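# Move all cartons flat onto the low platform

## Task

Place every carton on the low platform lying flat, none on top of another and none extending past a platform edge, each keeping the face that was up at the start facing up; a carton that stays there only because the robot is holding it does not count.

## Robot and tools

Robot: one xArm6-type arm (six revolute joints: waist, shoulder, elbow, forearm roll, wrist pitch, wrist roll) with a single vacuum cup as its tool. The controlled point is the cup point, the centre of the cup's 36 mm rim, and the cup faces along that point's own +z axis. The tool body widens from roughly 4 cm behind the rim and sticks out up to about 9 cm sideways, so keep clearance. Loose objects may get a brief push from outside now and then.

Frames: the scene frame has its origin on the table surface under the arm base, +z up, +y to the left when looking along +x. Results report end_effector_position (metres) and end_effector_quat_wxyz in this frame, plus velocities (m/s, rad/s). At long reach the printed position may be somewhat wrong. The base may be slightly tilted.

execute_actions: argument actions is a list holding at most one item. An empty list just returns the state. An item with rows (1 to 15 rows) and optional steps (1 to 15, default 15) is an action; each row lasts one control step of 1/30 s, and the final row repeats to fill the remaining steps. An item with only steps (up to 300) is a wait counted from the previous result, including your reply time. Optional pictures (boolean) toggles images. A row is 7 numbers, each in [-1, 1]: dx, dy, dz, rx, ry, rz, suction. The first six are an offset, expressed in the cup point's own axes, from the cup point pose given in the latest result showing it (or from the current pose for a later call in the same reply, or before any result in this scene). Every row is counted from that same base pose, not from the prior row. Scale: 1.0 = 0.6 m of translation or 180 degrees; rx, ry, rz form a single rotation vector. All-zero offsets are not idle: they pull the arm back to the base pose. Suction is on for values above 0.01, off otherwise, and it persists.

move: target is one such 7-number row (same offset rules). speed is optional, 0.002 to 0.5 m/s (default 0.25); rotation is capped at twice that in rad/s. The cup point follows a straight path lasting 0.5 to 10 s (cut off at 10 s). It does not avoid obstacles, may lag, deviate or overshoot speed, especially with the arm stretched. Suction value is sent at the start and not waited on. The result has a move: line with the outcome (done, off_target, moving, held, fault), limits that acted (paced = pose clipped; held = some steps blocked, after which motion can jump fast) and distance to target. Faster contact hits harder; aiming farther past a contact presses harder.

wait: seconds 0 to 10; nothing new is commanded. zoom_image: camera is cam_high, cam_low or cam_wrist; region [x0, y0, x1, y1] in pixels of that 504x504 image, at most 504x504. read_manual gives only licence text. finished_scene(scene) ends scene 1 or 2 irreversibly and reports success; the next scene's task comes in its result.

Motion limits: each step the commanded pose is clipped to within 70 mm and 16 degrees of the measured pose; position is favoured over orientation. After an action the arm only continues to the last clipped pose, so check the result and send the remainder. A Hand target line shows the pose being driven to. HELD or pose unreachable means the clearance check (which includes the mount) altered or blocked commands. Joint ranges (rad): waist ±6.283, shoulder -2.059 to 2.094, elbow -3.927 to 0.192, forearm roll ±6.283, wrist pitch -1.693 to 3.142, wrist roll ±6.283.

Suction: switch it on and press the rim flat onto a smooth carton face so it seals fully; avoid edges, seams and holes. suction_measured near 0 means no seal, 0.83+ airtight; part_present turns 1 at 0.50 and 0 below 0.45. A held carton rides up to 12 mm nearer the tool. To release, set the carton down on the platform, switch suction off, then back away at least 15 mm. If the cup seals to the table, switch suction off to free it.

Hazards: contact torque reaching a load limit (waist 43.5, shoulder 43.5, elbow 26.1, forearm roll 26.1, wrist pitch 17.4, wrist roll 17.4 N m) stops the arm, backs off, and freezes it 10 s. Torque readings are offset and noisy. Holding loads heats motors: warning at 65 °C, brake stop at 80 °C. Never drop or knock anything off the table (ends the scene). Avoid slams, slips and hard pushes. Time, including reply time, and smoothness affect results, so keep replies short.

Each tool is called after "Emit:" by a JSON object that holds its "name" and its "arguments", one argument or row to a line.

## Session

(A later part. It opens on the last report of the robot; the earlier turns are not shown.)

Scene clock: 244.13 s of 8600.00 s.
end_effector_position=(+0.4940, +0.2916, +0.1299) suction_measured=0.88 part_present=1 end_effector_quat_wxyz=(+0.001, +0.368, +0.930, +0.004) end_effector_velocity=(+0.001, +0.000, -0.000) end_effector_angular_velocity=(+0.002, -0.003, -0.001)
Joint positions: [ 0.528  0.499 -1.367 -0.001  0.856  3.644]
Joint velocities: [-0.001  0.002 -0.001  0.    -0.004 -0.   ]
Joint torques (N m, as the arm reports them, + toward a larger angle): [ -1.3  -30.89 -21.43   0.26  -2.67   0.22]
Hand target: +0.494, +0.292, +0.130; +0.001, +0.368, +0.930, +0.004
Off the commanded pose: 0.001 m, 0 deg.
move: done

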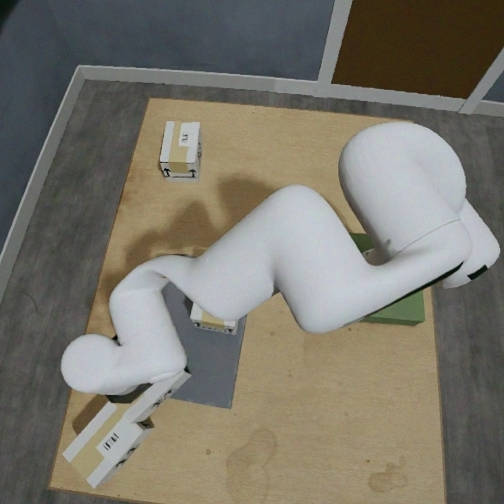

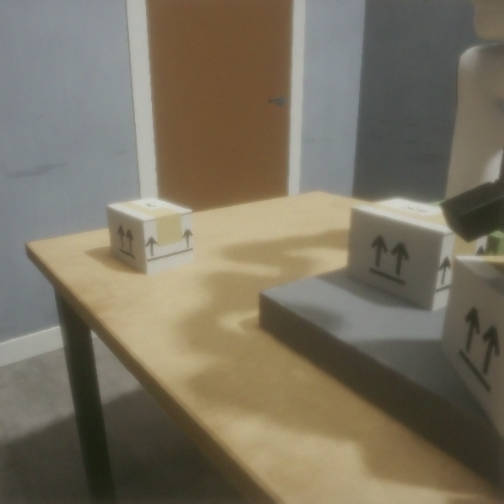

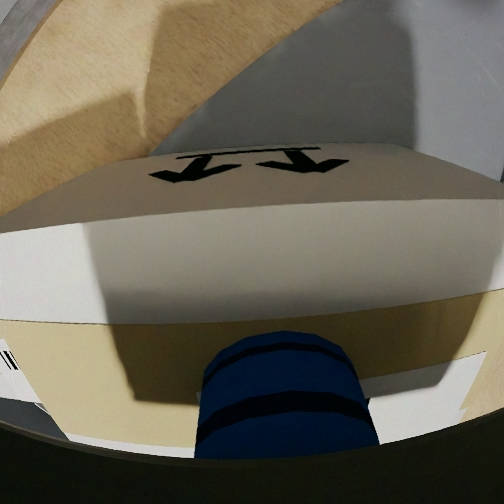

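Emit:
{"name": "move", "arguments": {
  "target": [0, 0, -0.165, 0, 0, 0, 1],
  "speed": 0.1
}}

Scene clock: 249.53 s of 8600.00 s.
end_effector_position=(+0.4929, +0.2909, +0.2279) suction_measured=0.90 part_present=1 end_effector_quat_wxyz=(+0.000, +0.368, +0.930, +0.004) end_effector_velocity=(-0.000, +0.001, +0.002) end_effector_angular_velocity=(-0.001, +0.001, +0.002)
Joint positions: [ 0.529  0.37  -1.47  -0.     1.091  3.644]
Joint velocities: [ 0.001 -0.001 -0.006 -0.     0.009 -0.   ]
Joint torques (N m, as the arm reports them, + toward a larger angle): [ -1.15 -30.81 -23.58   0.33  -2.44   0.41]
Hand target: +0.493, +0.291, +0.229; +0.001, +0.368, +0.930, +0.004
Off the commanded pose: 0.001 m, 0 deg.
After step 90, 1.03 s passed at rest.
move: done

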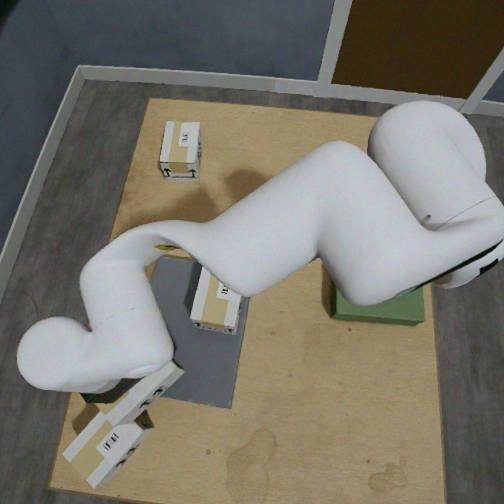

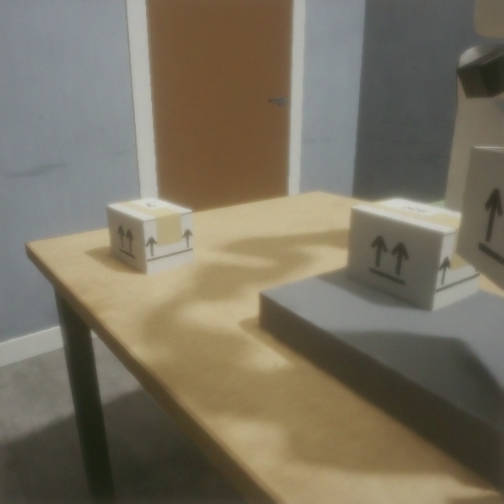

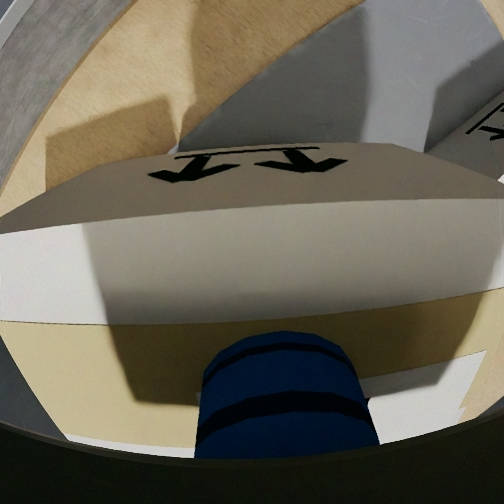

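Emit:
{"name": "move", "arguments": {
  "target": [-0.216, -0.266, 0.0, 0, 0, -0.205, 1],
  "speed": 0.18
}}

Scene clock: 254.67 s of 8600.00 s.
end_effector_position=(+0.4787, +0.0868, +0.2263) suction_measured=0.90 part_present=1 end_effector_quat_wxyz=(+0.001, +0.055, +0.998, +0.005) end_effector_velocity=(-0.000, -0.003, -0.000) end_effector_angular_velocity=(+0.004, +0.001, +0.006)
Joint positions: [ 0.172  0.085 -1.083  0.007  0.988  2.64 ]
Joint velocities: [-0.007 -0.002  0.003  0.005 -0.001 -0.016]
Joint torques (N m, as the arm reports them, + toward a larger angle): [ -1.42 -24.23 -23.01   0.56  -2.36   0.22]
Hand target: +0.479, +0.086, +0.226; +0.001, +0.055, +0.998, +0.005
Off the commanded pose: 0.001 m, 0 deg.
move: done

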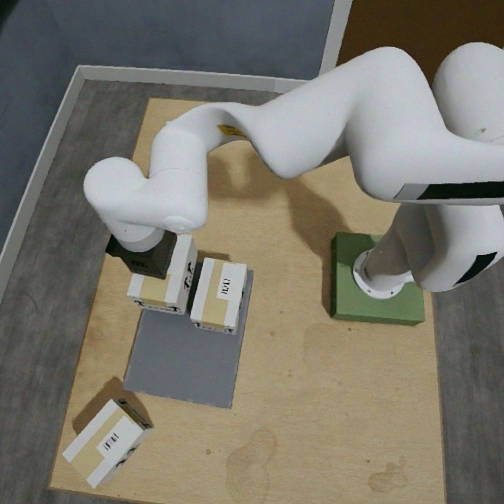

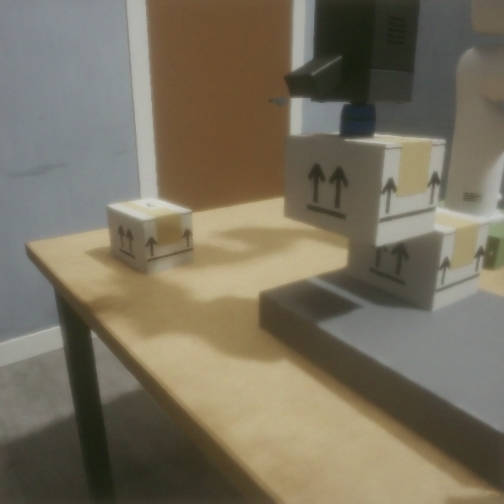

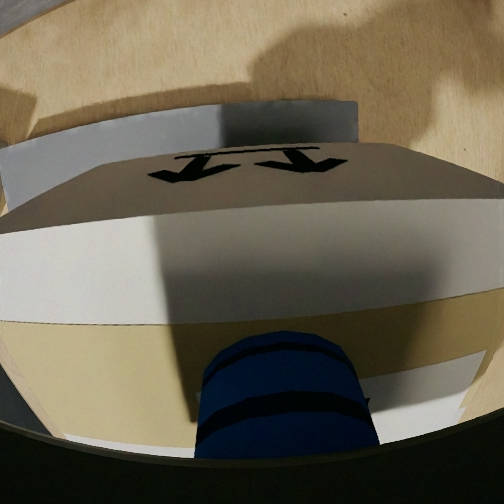

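Emit:
{"name": "move", "arguments": {
  "target": [0.0, 0.0, 0.14, 0, 0, 0, 1],
  "speed": 0.07
}}

Scene clock: 258.33 s of 8600.00 s.
end_effector_position=(+0.4795, +0.0873, +0.1429) suction_measured=0.90 part_present=1 end_effector_quat_wxyz=(+0.002, +0.055, +0.998, +0.005) end_effector_velocity=(+0.000, -0.000, -0.002) end_effector_angular_velocity=(-0.001, -0.001, +0.001)
Joint positions: [ 0.173  0.218 -0.99   0.008  0.762  2.639]
Joint velocities: [-0.001  0.004  0.001 -0.002 -0.006 -0.   ]
Joint torques (N m, as the arm reports them, + toward a larger angle): [ -1.27 -25.3  -20.9    0.52  -2.27   0.21]
Hand target: +0.479, +0.087, +0.142; +0.001, +0.055, +0.998, +0.004
Off the commanded pose: 0.001 m, 0 deg.
move: done

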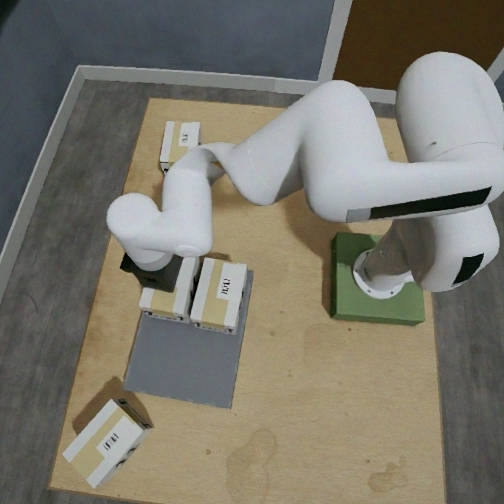

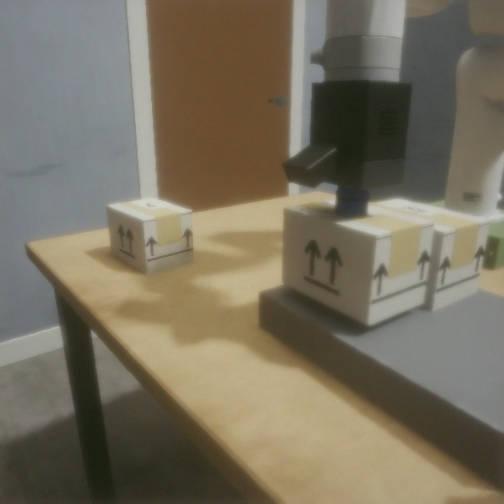

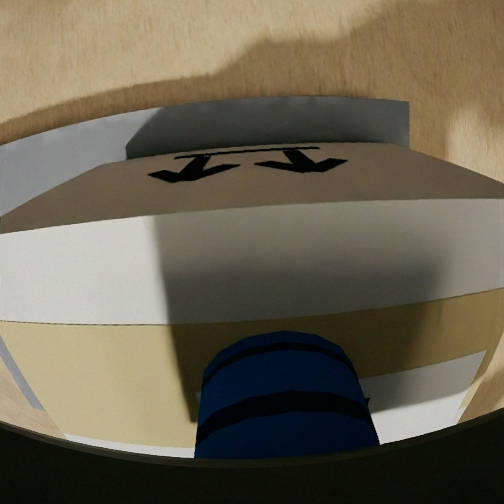

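Emit:
{"name": "move", "arguments": {
  "target": [0.0, 0.0, 0.023, 0, 0, 0, 1],
  "speed": 0.03
}}

Emit:
{"name": "execute_actions", "arguments": {
  "actions": [
    {"rows": [[0, 0, 0.0, 0, 0, 0, 0]], "steps": 10}
  ],
  "pictures": false
}}

Emit:
{"name": "move", "arguments": {
  "target": [0, 0, -0.15, 0, 0, 0, 0],
  "speed": 0.15
}}

Scene clock: 262.20 s of 8600.00 s.
end_effector_position=(+0.4798, +0.0874, +0.1297) suction_measured=0.90 part_present=1 end_effector_quat_wxyz=(+0.002, +0.055, +0.998, +0.005) end_effector_velocity=(+0.001, -0.000, -0.001) end_effector_angular_velocity=(+0.000, -0.003, -0.000)
Joint positions: [ 0.173  0.245 -0.982  0.008  0.726  2.639]
Joint velocities: [-0.001  0.003  0.    -0.    -0.006 -0.   ]
Joint torques (N m, as the arm reports them, + toward a larger angle): [ -1.5  -24.85 -19.75   0.59  -2.46   0.27]
Hand target: +0.480, +0.087, +0.129; +0.002, +0.055, +0.998, +0.004
Off the commanded pose: 0.001 m, 0 deg.
After step 90, 0.10 s passed at rest.
move: done

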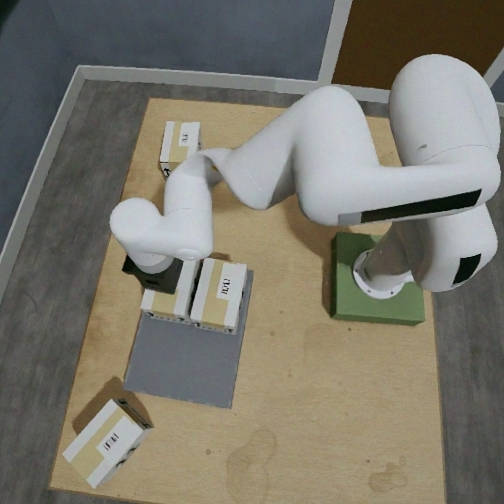

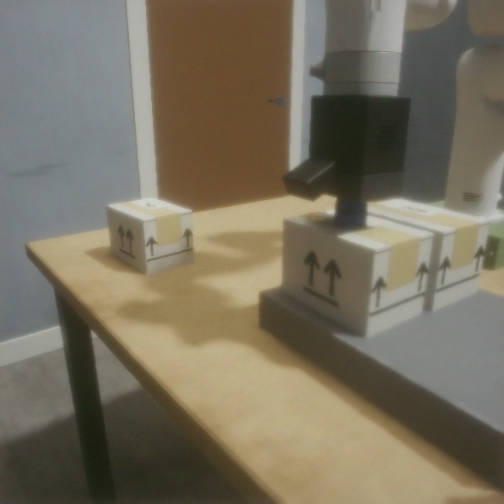

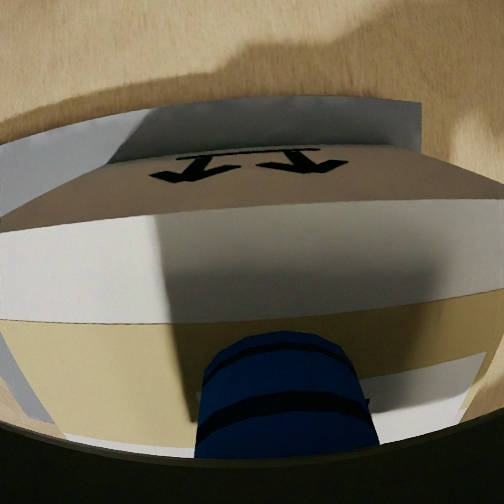

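Scene clock: 262.53 s of 8600.00 s.
end_effector_position=(+0.4812, +0.0876, +0.1315) suction_measured=0.00 part_present=0 end_effector_quat_wxyz=(+0.004, +0.055, +0.998, +0.005) end_effector_velocity=(-0.002, -0.000, -0.004) end_effector_angular_velocity=(-0.002, +0.006, +0.001)
Joint positions: [ 0.173  0.242 -0.984  0.008  0.726  2.639]
Joint velocities: [ 0.     0.008  0.002 -0.001 -0.004 -0.   ]
Joint torques (N m, as the arm reports them, + toward a larger angle): [ -1.3  -17.34 -14.08   0.54  -1.93   0.33]
Hand target: +0.480, +0.087, +0.130; +0.002, +0.055, +0.998, +0.005
Off the commanded pose: 0.002 m, 0 deg.
Steps of this call (steps 1 to 10: all 10 steps of this action). Readings (end_effector_position | what the end effector reports):
1: (+0.4799, +0.0874, +0.1297) | suction_measured=0.65 part_present=1
2: (+0.4800, +0.0875, +0.1299) | suction_measured=0.29 part_present=0
4: (+0.4817, +0.0877, +0.1319) | suction_measured=0.01 part_present=0
8: (+0.4814, +0.0877, +0.1319) | suction_measured=0.00 part_present=0
10: the state above

Scene clock: 263.80 s of 8600.00 s.
end_effector_position=(+0.4794, +0.0869, +0.2197) suction_measured=0.00 part_present=0 end_effector_quat_wxyz=(+0.003, +0.055, +0.998, +0.005) end_effector_velocity=(+0.001, -0.000, +0.005) end_effector_angular_velocity=(+0.001, -0.004, -0.001)
Joint positions: [ 0.172  0.093 -1.072  0.007  0.966  2.64 ]
Joint velocities: [-0.001 -0.005 -0.008 -0.     0.009  0.   ]
Joint torques (N m, as the arm reports them, + toward a larger angle): [ -1.2  -22.13 -20.63   0.35  -1.97   0.33]
Hand target: +0.480, +0.087, +0.220; +0.003, +0.055, +0.998, +0.005
Off the commanded pose: 0.001 m, 0 deg.
move: done

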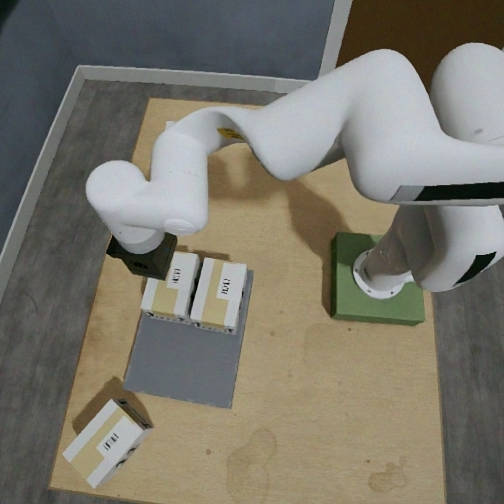

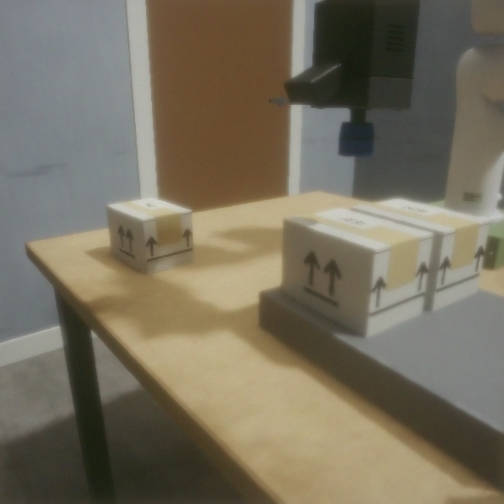

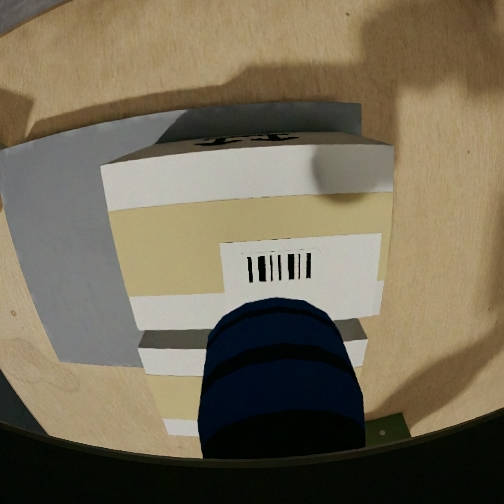

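Now carton A near the table corner.

Emit:
{"name": "zoom_image", "arguments": {
  "camera": "cam_high",
  "region": [30, 370, 200, 504]
}}

Region (30, 370, 200, 504) of cam_high's 504x504 image, scaled by 2.965, with more detail than that image has; it fills the top 397 rows of this view, and the rest is white.

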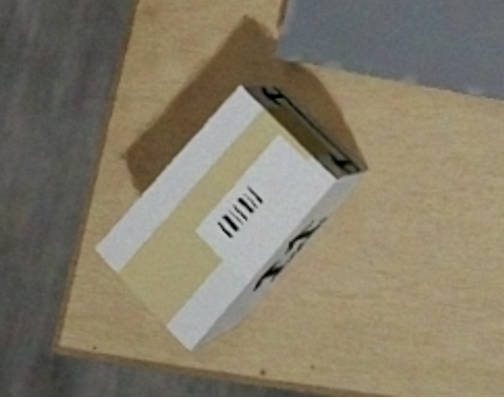

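Emit:
{"name": "move", "arguments": {
  "target": [-0.058, 0.548, 0.083, 0, 0, 0.156, 0],
  "speed": 0.18
}}

Scene clock: 276.93 s of 8600.00 s.
end_effector_position=(+0.5499, +0.4096, +0.1732) suction_measured=0.00 part_present=0 end_effector_quat_wxyz=(+0.003, +0.295, +0.955, +0.005) end_effector_velocity=(+0.001, +0.002, -0.001) end_effector_angular_velocity=(-0.011, +0.013, -0.001)
Joint positions: [ 0.636  0.898 -2.159 -0.004  1.247  3.599]
Joint velocities: [ 0.002  0.04  -0.071 -0.001  0.049  0.002]
Joint torques (N m, as the arm reports them, + toward a larger angle): [ -1.35 -36.83 -21.38   0.28  -2.01   0.17]
Hand target: +0.550, +0.410, +0.173; +0.002, +0.295, +0.955, +0.004
Off the commanded pose: 0.001 m, 0 deg.
After step 90, 7.70 s passed at rest.
move: done

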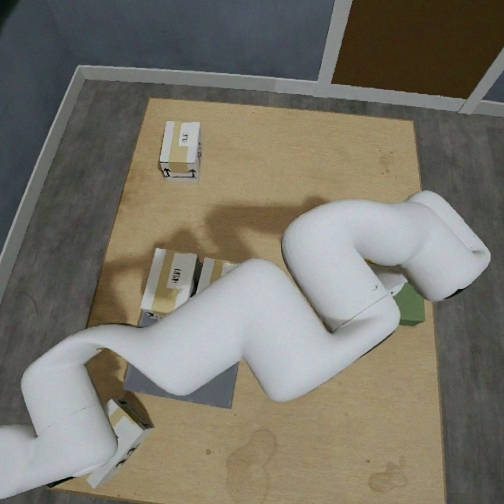

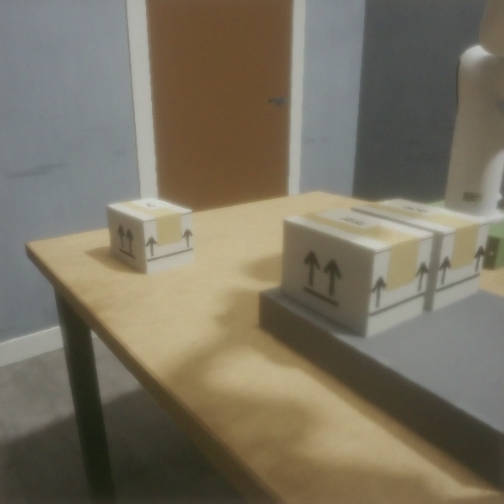

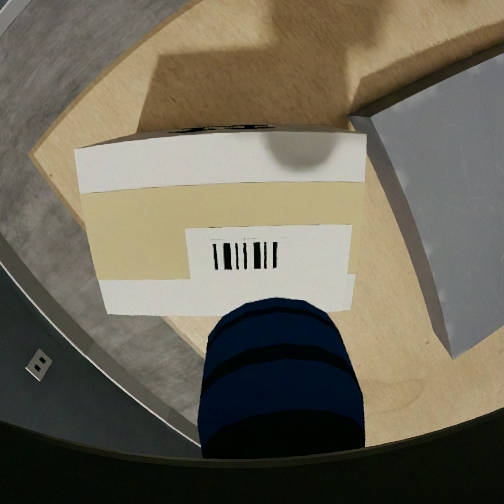

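Emit:
{"name": "move", "arguments": {
  "target": [0.0, 0.005, 0.151, 0, 0, 0.006, 1],
  "speed": 0.06
}}

Scene clock: 282.97 s of 8600.00 s.
end_effector_position=(+0.5525, +0.4124, +0.0825) suction_measured=0.88 part_present=1 end_effector_quat_wxyz=(+0.003, +0.304, +0.953, +0.004) end_effector_velocity=(+0.000, +0.002, -0.000) end_effector_angular_velocity=(+0.002, -0.003, +0.002)
Joint positions: [ 0.637  1.02  -2.111 -0.004  1.078  3.619]
Joint velocities: [ 0.002  0.002 -0.003  0.    -0.003  0.   ]
Joint torques (N m, as the arm reports them, + toward a larger angle): [ -1.05 -40.88 -24.33   0.4   -3.01   0.29]
Hand target: +0.553, +0.413, +0.083; +0.003, +0.304, +0.953, +0.005
Off the commanded pose: 0.000 m, 0 deg.
After step 90, 1.17 s passed at rest.
move: done

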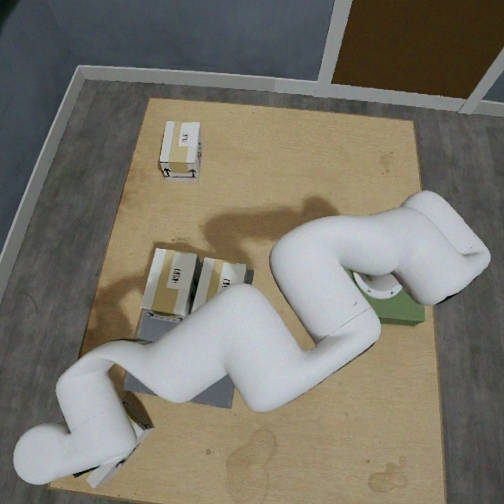

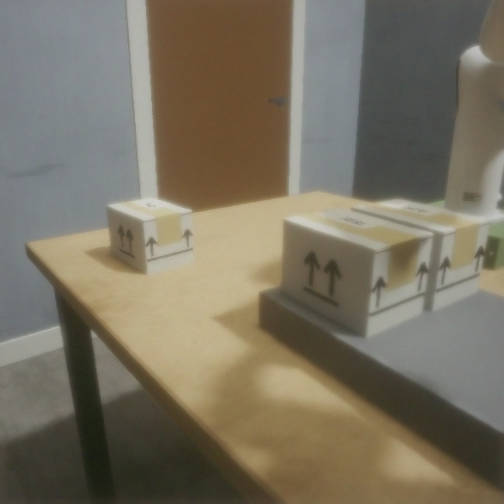

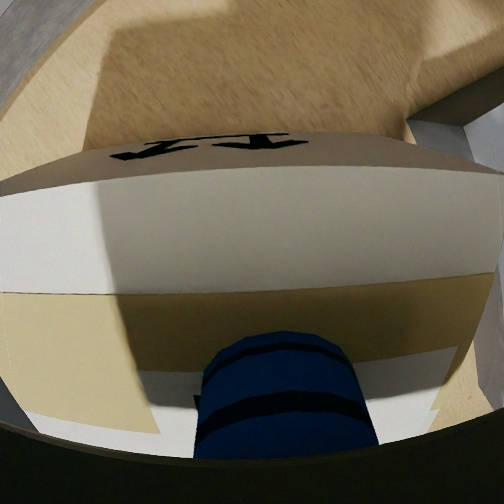

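Emit:
{"name": "move", "arguments": {
  "target": [0.0, 0.0, -0.125, 0, 0, 0, 1],
  "speed": 0.08
}}

Emit:
{"name": "move", "arguments": {
  "target": [-0.035, -0.143, -0.04, 0, 0, -0.162, 1],
  "speed": 0.12
}}

Scene clock: 292.30 s of 8600.00 s.
end_effector_position=(+0.5514, +0.4118, +0.1566) suction_measured=0.90 part_present=1 end_effector_quat_wxyz=(+0.002, +0.304, +0.953, +0.004) end_effector_velocity=(-0.001, -0.001, -0.001) end_effector_angular_velocity=(-0.005, +0.006, -0.001)
Joint positions: [ 0.638  0.929 -2.165 -0.004  1.225  3.619]
Joint velocities: [-0.001  0.002 -0.002 -0.001  0.007  0.   ]
Joint torques (N m, as the arm reports them, + toward a larger angle): [ -1.28 -42.23 -26.13   0.26  -2.93   0.13]
Hand target: +0.552, +0.412, +0.157; +0.002, +0.304, +0.953, +0.004
Off the commanded pose: 0.001 m, 0 deg.
After step 90, 5.00 s passed at rest.
move: done

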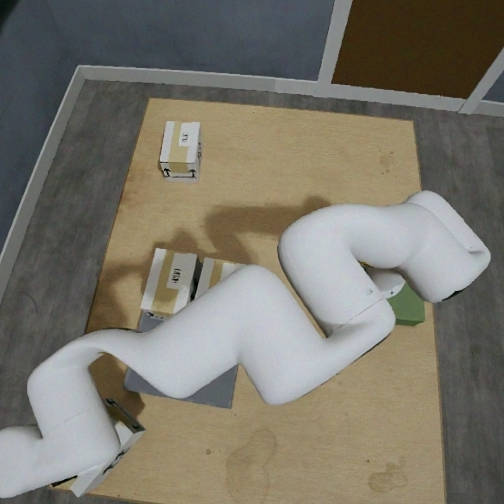

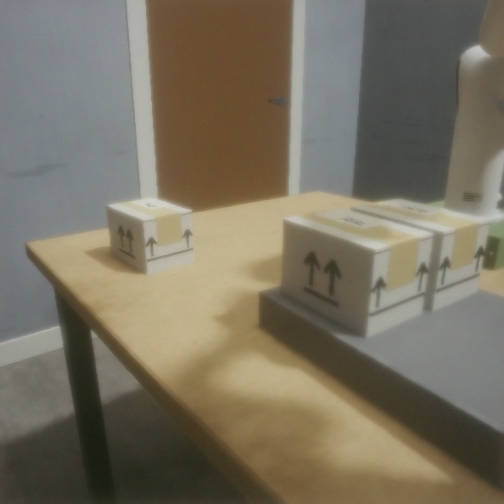

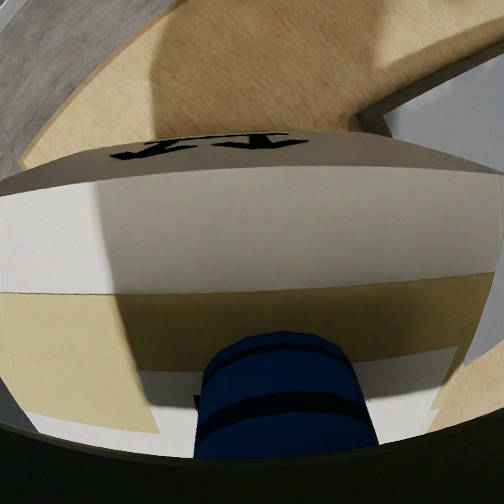

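Scene clock: 294.83 s of 8600.00 s.
end_effector_position=(+0.5185, +0.3296, +0.1795) suction_measured=0.90 part_present=1 end_effector_quat_wxyz=(+0.003, +0.055, +0.998, +0.003) end_effector_velocity=(-0.001, -0.001, -0.000) end_effector_angular_velocity=(+0.000, -0.000, +0.009)
Joint positions: [ 0.562  0.568 -1.629 -0.003  1.049  3.036]
Joint velocities: [-0.    -0.005  0.008  0.    -0.004 -0.009]
Joint torques (N m, as the arm reports them, + toward a larger angle): [ -0.96 -35.53 -25.1    0.29  -2.92   0.17]
Hand target: +0.519, +0.329, +0.180; +0.003, +0.055, +0.998, +0.003
Off the commanded pose: 0.000 m, 0 deg.
move: done

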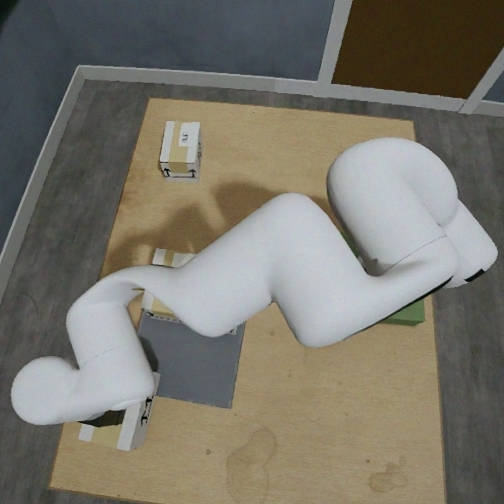

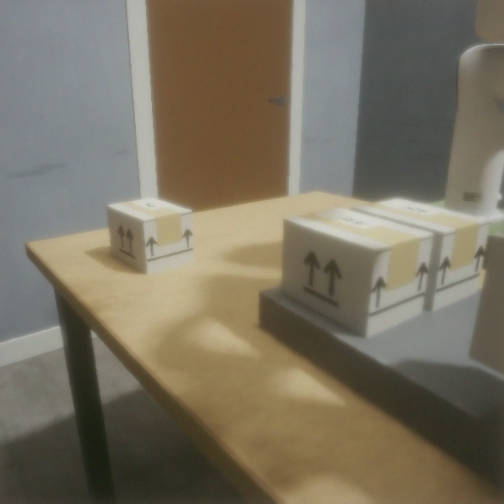

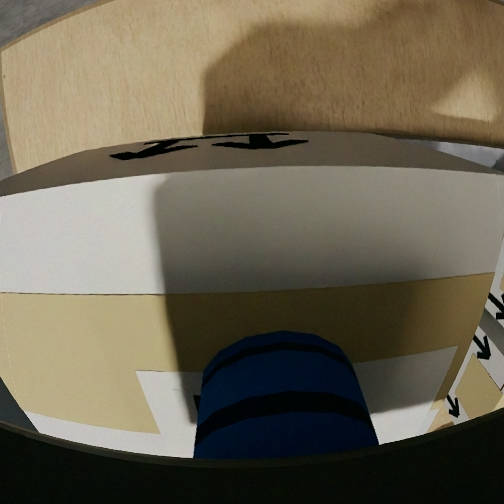

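Emit:
{"name": "move", "arguments": {
  "target": [0.039, -0.164, 0.055, 0, 0, 0, 1],
  "speed": 0.1
}}

Scene clock: 298.23 s of 8600.00 s.
end_effector_position=(+0.4851, +0.2349, +0.1458) suction_measured=0.90 part_present=1 end_effector_quat_wxyz=(+0.003, +0.055, +0.998, +0.004) end_effector_velocity=(-0.002, -0.003, -0.002) end_effector_angular_velocity=(-0.001, +0.002, +0.001)
Joint positions: [ 0.446  0.365 -1.211 -0.001  0.833  2.919]
Joint velocities: [-0.003 -0.003  0.01  -0.001 -0.005 -0.004]
Joint torques (N m, as the arm reports them, + toward a larger angle): [ -1.28 -30.57 -23.37   0.52  -2.8    0.29]
Hand target: +0.485, +0.235, +0.146; +0.003, +0.055, +0.998, +0.004
Off the commanded pose: 0.001 m, 0 deg.
move: done

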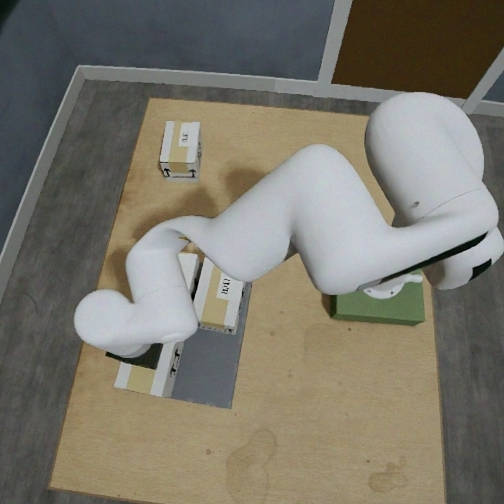

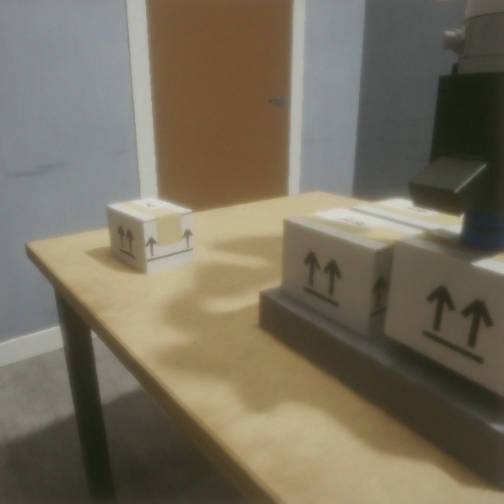

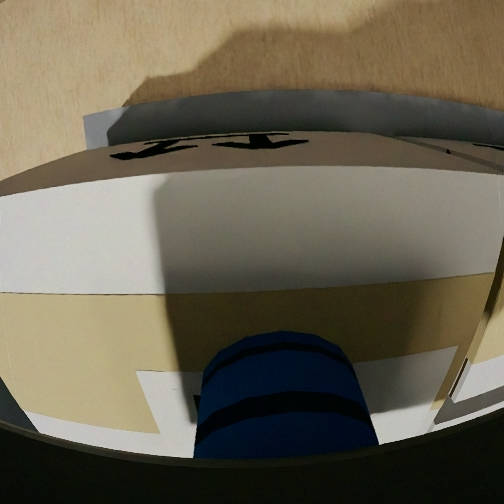

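Emit:
{"name": "zoom_image", "arguments": {
  "camera": "cam_wrist",
  "region": [0, 60, 252, 220]
}}

Emit:
{"name": "zoom_image", "arguments": {
  "camera": "cam_wrist",
  "region": [252, 60, 504, 220]
}}

Region (0, 60, 252, 220) of cam_wrist's 504x504 image, scaled by 2.000, with more detail than that image has; it fills the top 320 rows of this view, and the rest is white.

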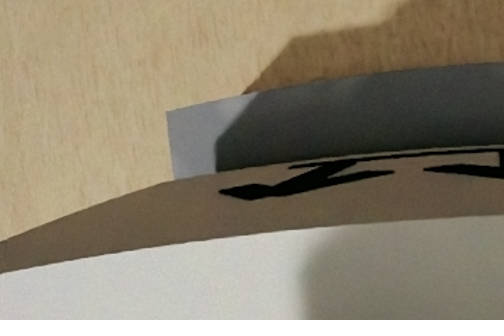

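Region (252, 60, 504, 220) of cam_wrist's 504x504 image, scaled by 2.000, with more detail than that image has; it fills the top 320 rows of this view, and the rest is white.

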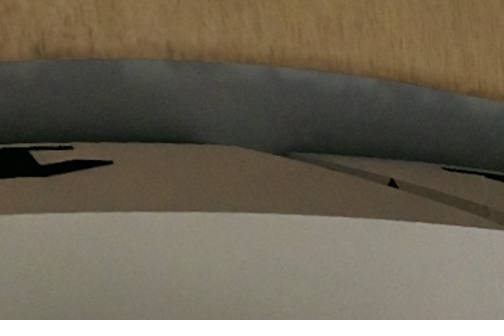

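Emit:
{"name": "move", "arguments": {
  "target": [0.0, -0.012, 0.012, 0, 0, 0, 1],
  "speed": 0.03
}}

Emit:
{"name": "move", "arguments": {
  "target": [0.0, 0.0, 0.016, 0, 0, 0, 1],
  "speed": 0.03
}}

Scene clock: 304.47 s of 8600.00 s.
end_effector_position=(+0.4844, +0.2279, +0.1387) suction_measured=0.90 part_present=1 end_effector_quat_wxyz=(+0.003, +0.055, +0.998, +0.004) end_effector_velocity=(+0.001, -0.000, +0.001) end_effector_angular_velocity=(+0.002, -0.004, -0.000)
Joint positions: [ 0.435  0.367 -1.19  -0.     0.81   2.907]
Joint velocities: [-0.001 -0.001  0.001  0.001 -0.004 -0.002]
Joint torques (N m, as the arm reports them, + toward a larger angle): [ -1.17 -30.62 -23.02   0.5   -2.89   0.21]
Hand target: +0.484, +0.228, +0.139; +0.003, +0.055, +0.998, +0.004
Off the commanded pose: 0.000 m, 0 deg.
After step 90, 2.47 s passed at rest.
move: done

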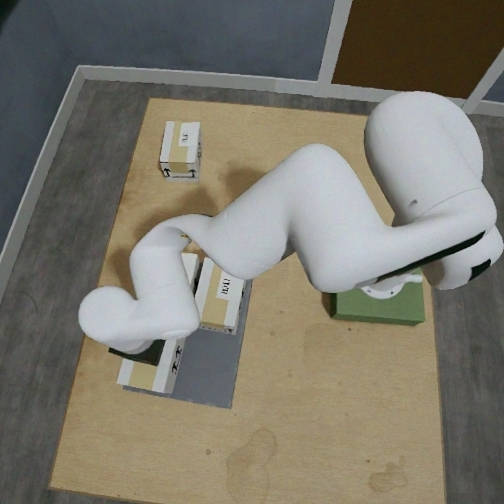

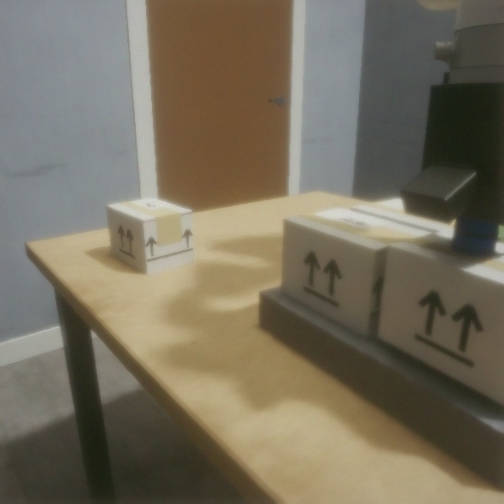

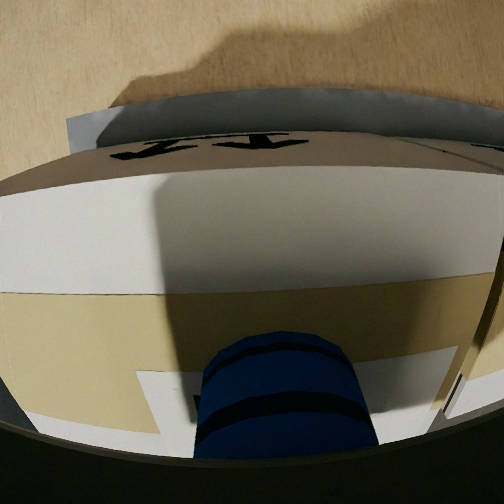

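Scene clock: 305.20 s of 8600.00 s.
end_effector_position=(+0.4849, +0.2281, +0.1299) suction_measured=0.90 part_present=1 end_effector_quat_wxyz=(+0.004, +0.055, +0.998, +0.004) end_effector_velocity=(+0.000, +0.001, -0.000) end_effector_angular_velocity=(+0.003, -0.002, -0.001)
Joint positions: [ 0.435  0.383 -1.185 -0.     0.788  2.907]
Joint velocities: [ 0.001  0.001  0.     0.003 -0.004  0.   ]
Joint torques (N m, as the arm reports them, + toward a larger angle): [ -0.96 -28.76 -21.7    0.44  -2.87   0.29]
Hand target: +0.485, +0.228, +0.129; +0.003, +0.055, +0.998, +0.004
Off the commanded pose: 0.001 m, 0 deg.
move: done

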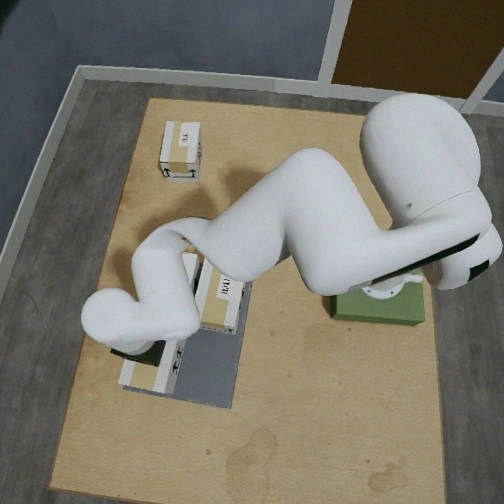

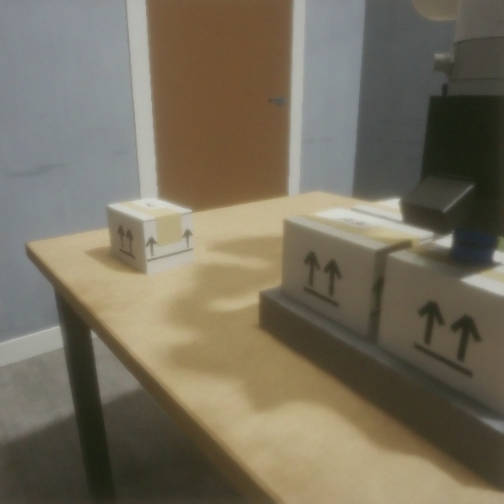

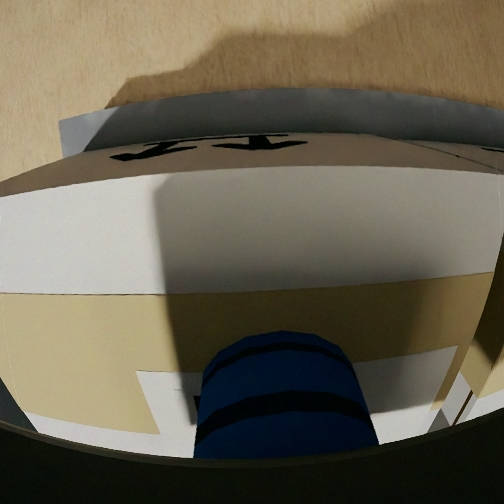

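Emit:
{"name": "execute_actions", "arguments": {
  "actions": [
    {"rows": [[0, 0, 0.0, 0, 0, 0, 0]], "steps": 10}
  ],
  "pictures": false
}}

Emit:
{"name": "move", "arguments": {
  "target": [0, 0, -0.17, 0, 0, 0, 0],
  "speed": 0.15
}}

Scene clock: 306.90 s of 8600.00 s.
end_effector_position=(+0.4858, +0.2286, +0.1311) suction_measured=0.00 part_present=0 end_effector_quat_wxyz=(+0.005, +0.055, +0.998, +0.005) end_effector_velocity=(-0.002, -0.000, -0.003) end_effector_angular_velocity=(-0.002, +0.005, +0.000)
Joint positions: [ 0.435  0.382 -1.186 -0.     0.787  2.907]
Joint velocities: [ 0.001  0.004  0.002  0.001 -0.     0.   ]
Joint torques (N m, as the arm reports them, + toward a larger angle): [ -1.17 -19.37 -13.81   0.35  -1.65   0.17]
Hand target: +0.485, +0.228, +0.130; +0.004, +0.055, +0.998, +0.004
Off the commanded pose: 0.002 m, 0 deg.
Steps of this call (steps 1 to 41: nothing new was sent; steps 42 to 51: all 10 steps of this action). Readings (end_effector_position | what the end effector reports):
42: (+0.4848, +0.2281, +0.1295) | suction_measured=0.65 part_present=1
43: (+0.4849, +0.2281, +0.1297) | suction_measured=0.29 part_present=0
45: (+0.4860, +0.2287, +0.1311) | suction_measured=0.01 part_present=0
49: (+0.4860, +0.2287, +0.1314) | suction_measured=0.00 part_present=0
51: the state above

Scene clock: 308.27 s of 8600.00 s.
end_effector_position=(+0.4839, +0.2276, +0.2316) suction_measured=0.00 part_present=0 end_effector_quat_wxyz=(+0.004, +0.055, +0.998, +0.004) end_effector_velocity=(+0.001, +0.001, +0.005) end_effector_angular_velocity=(+0.002, -0.005, -0.000)
Joint positions: [ 0.435  0.234 -1.29   0.     1.041  2.907]
Joint velocities: [-0.    -0.005 -0.009 -0.     0.008  0.   ]
Joint torques (N m, as the arm reports them, + toward a larger angle): [ -0.98 -25.51 -21.16   0.51  -2.05   0.24]
Hand target: +0.484, +0.228, +0.232; +0.004, +0.055, +0.998, +0.005
Off the commanded pose: 0.001 m, 0 deg.
move: done

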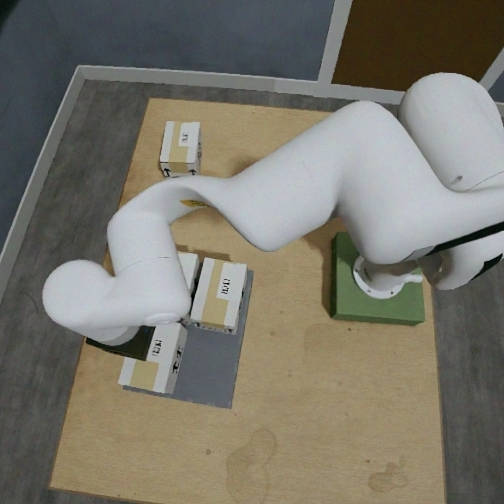

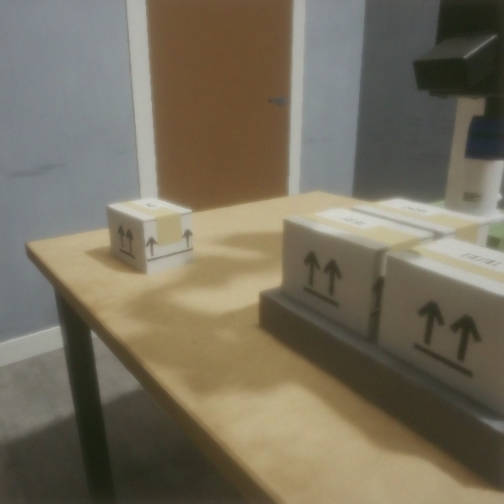

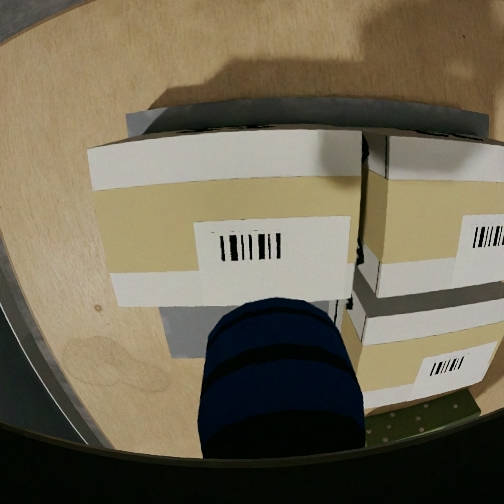

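Emit:
{"name": "move", "arguments": {
  "target": [-0.186, -0.906, 0.136, 0, 0, -0.035, 0],
  "speed": 0.3
}}

Scene clock: 313.20 s of 8600.00 s.
end_effector_position=(+0.5382, -0.3219, +0.1456) suction_measured=0.00 part_present=0 end_effector_quat_wxyz=(+0.006, -0.000, +1.000, +0.007) end_effector_velocity=(-0.000, -0.003, -0.001) end_effector_angular_velocity=(+0.002, +0.007, -0.001)
Joint positions: [-0.551  0.659 -1.678  0.023  1.013  1.798]
Joint velocities: [-0.004  0.012 -0.017 -0.002  0.012 -0.002]
Joint torques (N m, as the arm reports them, + toward a larger angle): [ -1.32 -32.9  -20.64   0.56  -2.11   0.36]
Hand target: +0.538, -0.322, +0.145; +0.005, +0.000, +1.000, +0.008
Off the commanded pose: 0.003 m, 0 deg.
move: done

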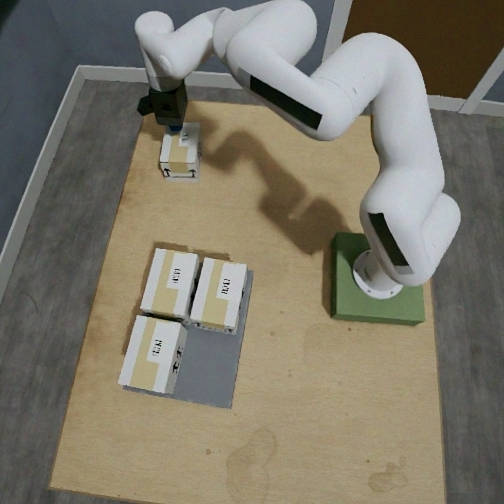

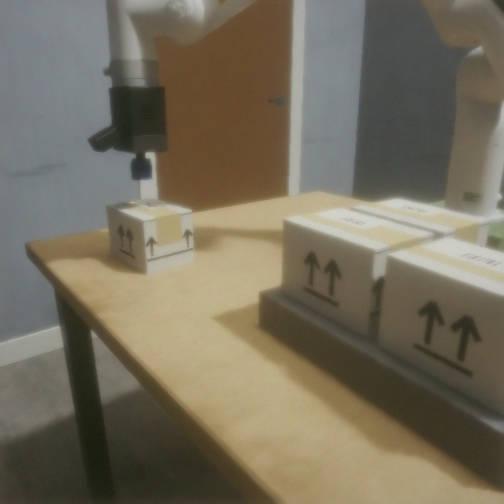

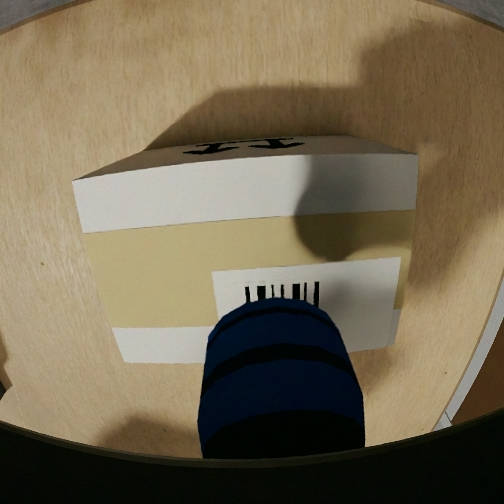

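Emit:
{"name": "move", "arguments": {
  "target": [0.0045, 0.003, 0.106, 0, 0, 0, 1],
  "speed": 0.09
}}

Emit:
{"name": "move", "arguments": {
  "target": [0, 0, -0.27, 0, 0, 0, 1],
  "speed": 0.15
}}

Scene clock: 317.37 s of 8600.00 s.
end_effector_position=(+0.5362, -0.3194, +0.0822) suction_measured=0.88 part_present=1 end_effector_quat_wxyz=(+0.005, +0.000, +1.000, +0.007) end_effector_velocity=(+0.001, -0.000, -0.000) end_effector_angular_velocity=(-0.002, -0.004, +0.000)
Joint positions: [-0.549  0.745 -1.629  0.025  0.877  1.797]
Joint velocities: [ 0.001  0.002 -0.002  0.001 -0.005 -0.   ]
Joint torques (N m, as the arm reports them, + toward a larger angle): [ -1.56 -35.17 -21.67   0.5   -2.62   0.18]
Hand target: +0.536, -0.319, +0.082; +0.005, +0.000, +1.000, +0.007
Off the commanded pose: 0.000 m, 0 deg.
After step 90, 0.03 s passed at rest.
move: done

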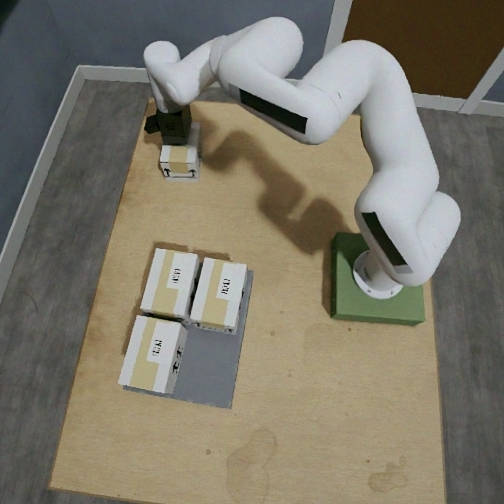

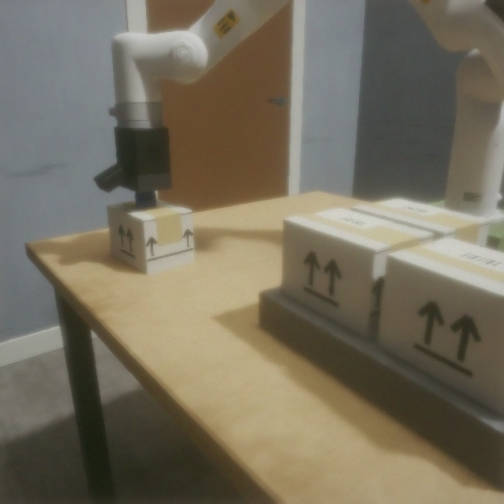

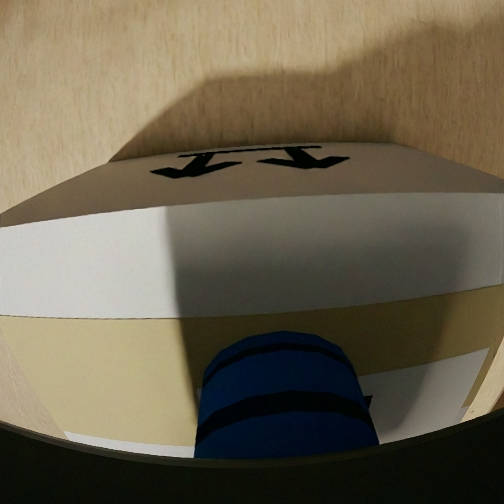

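Scene clock: 318.87 s of 8600.00 s.
end_effector_position=(+0.5340, -0.3209, +0.2427) suction_measured=0.90 part_present=1 end_effector_quat_wxyz=(+0.005, -0.000, +1.000, +0.008) end_effector_velocity=(+0.000, +0.001, +0.003) end_effector_angular_velocity=(+0.002, +0.003, +0.001)
Joint positions: [-0.555  0.556 -1.797  0.021  1.237  1.8  ]
Joint velocities: [ 0.001  0.002 -0.013  0.     0.014  0.   ]
Joint torques (N m, as the arm reports them, + toward a larger angle): [ -1.18 -35.26 -24.95   0.43  -2.56   0.29]
Hand target: +0.534, -0.321, +0.244; +0.005, -0.000, +1.000, +0.008
Off the commanded pose: 0.002 m, 0 deg.
move: done

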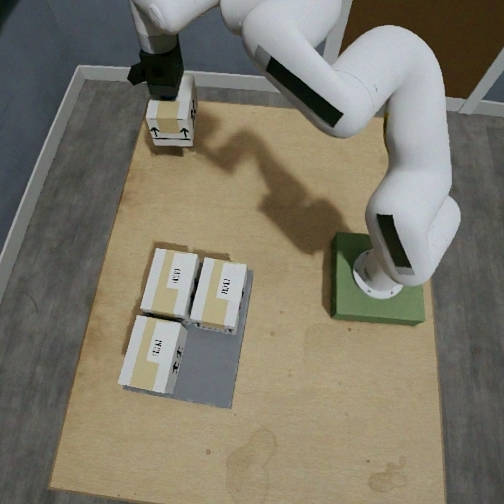

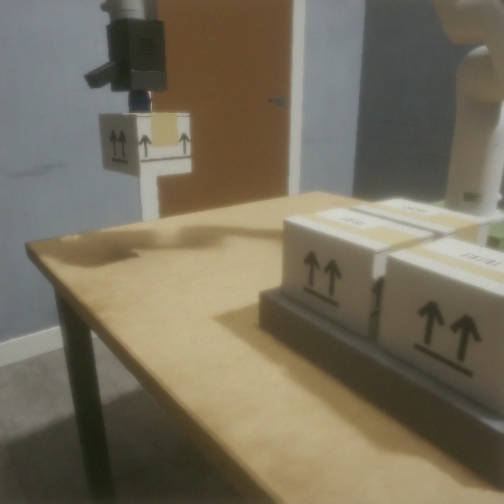

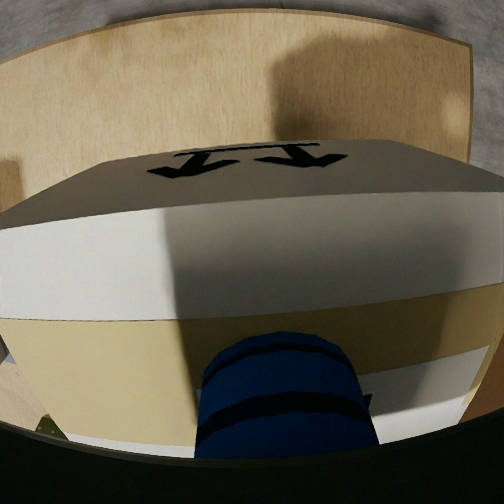

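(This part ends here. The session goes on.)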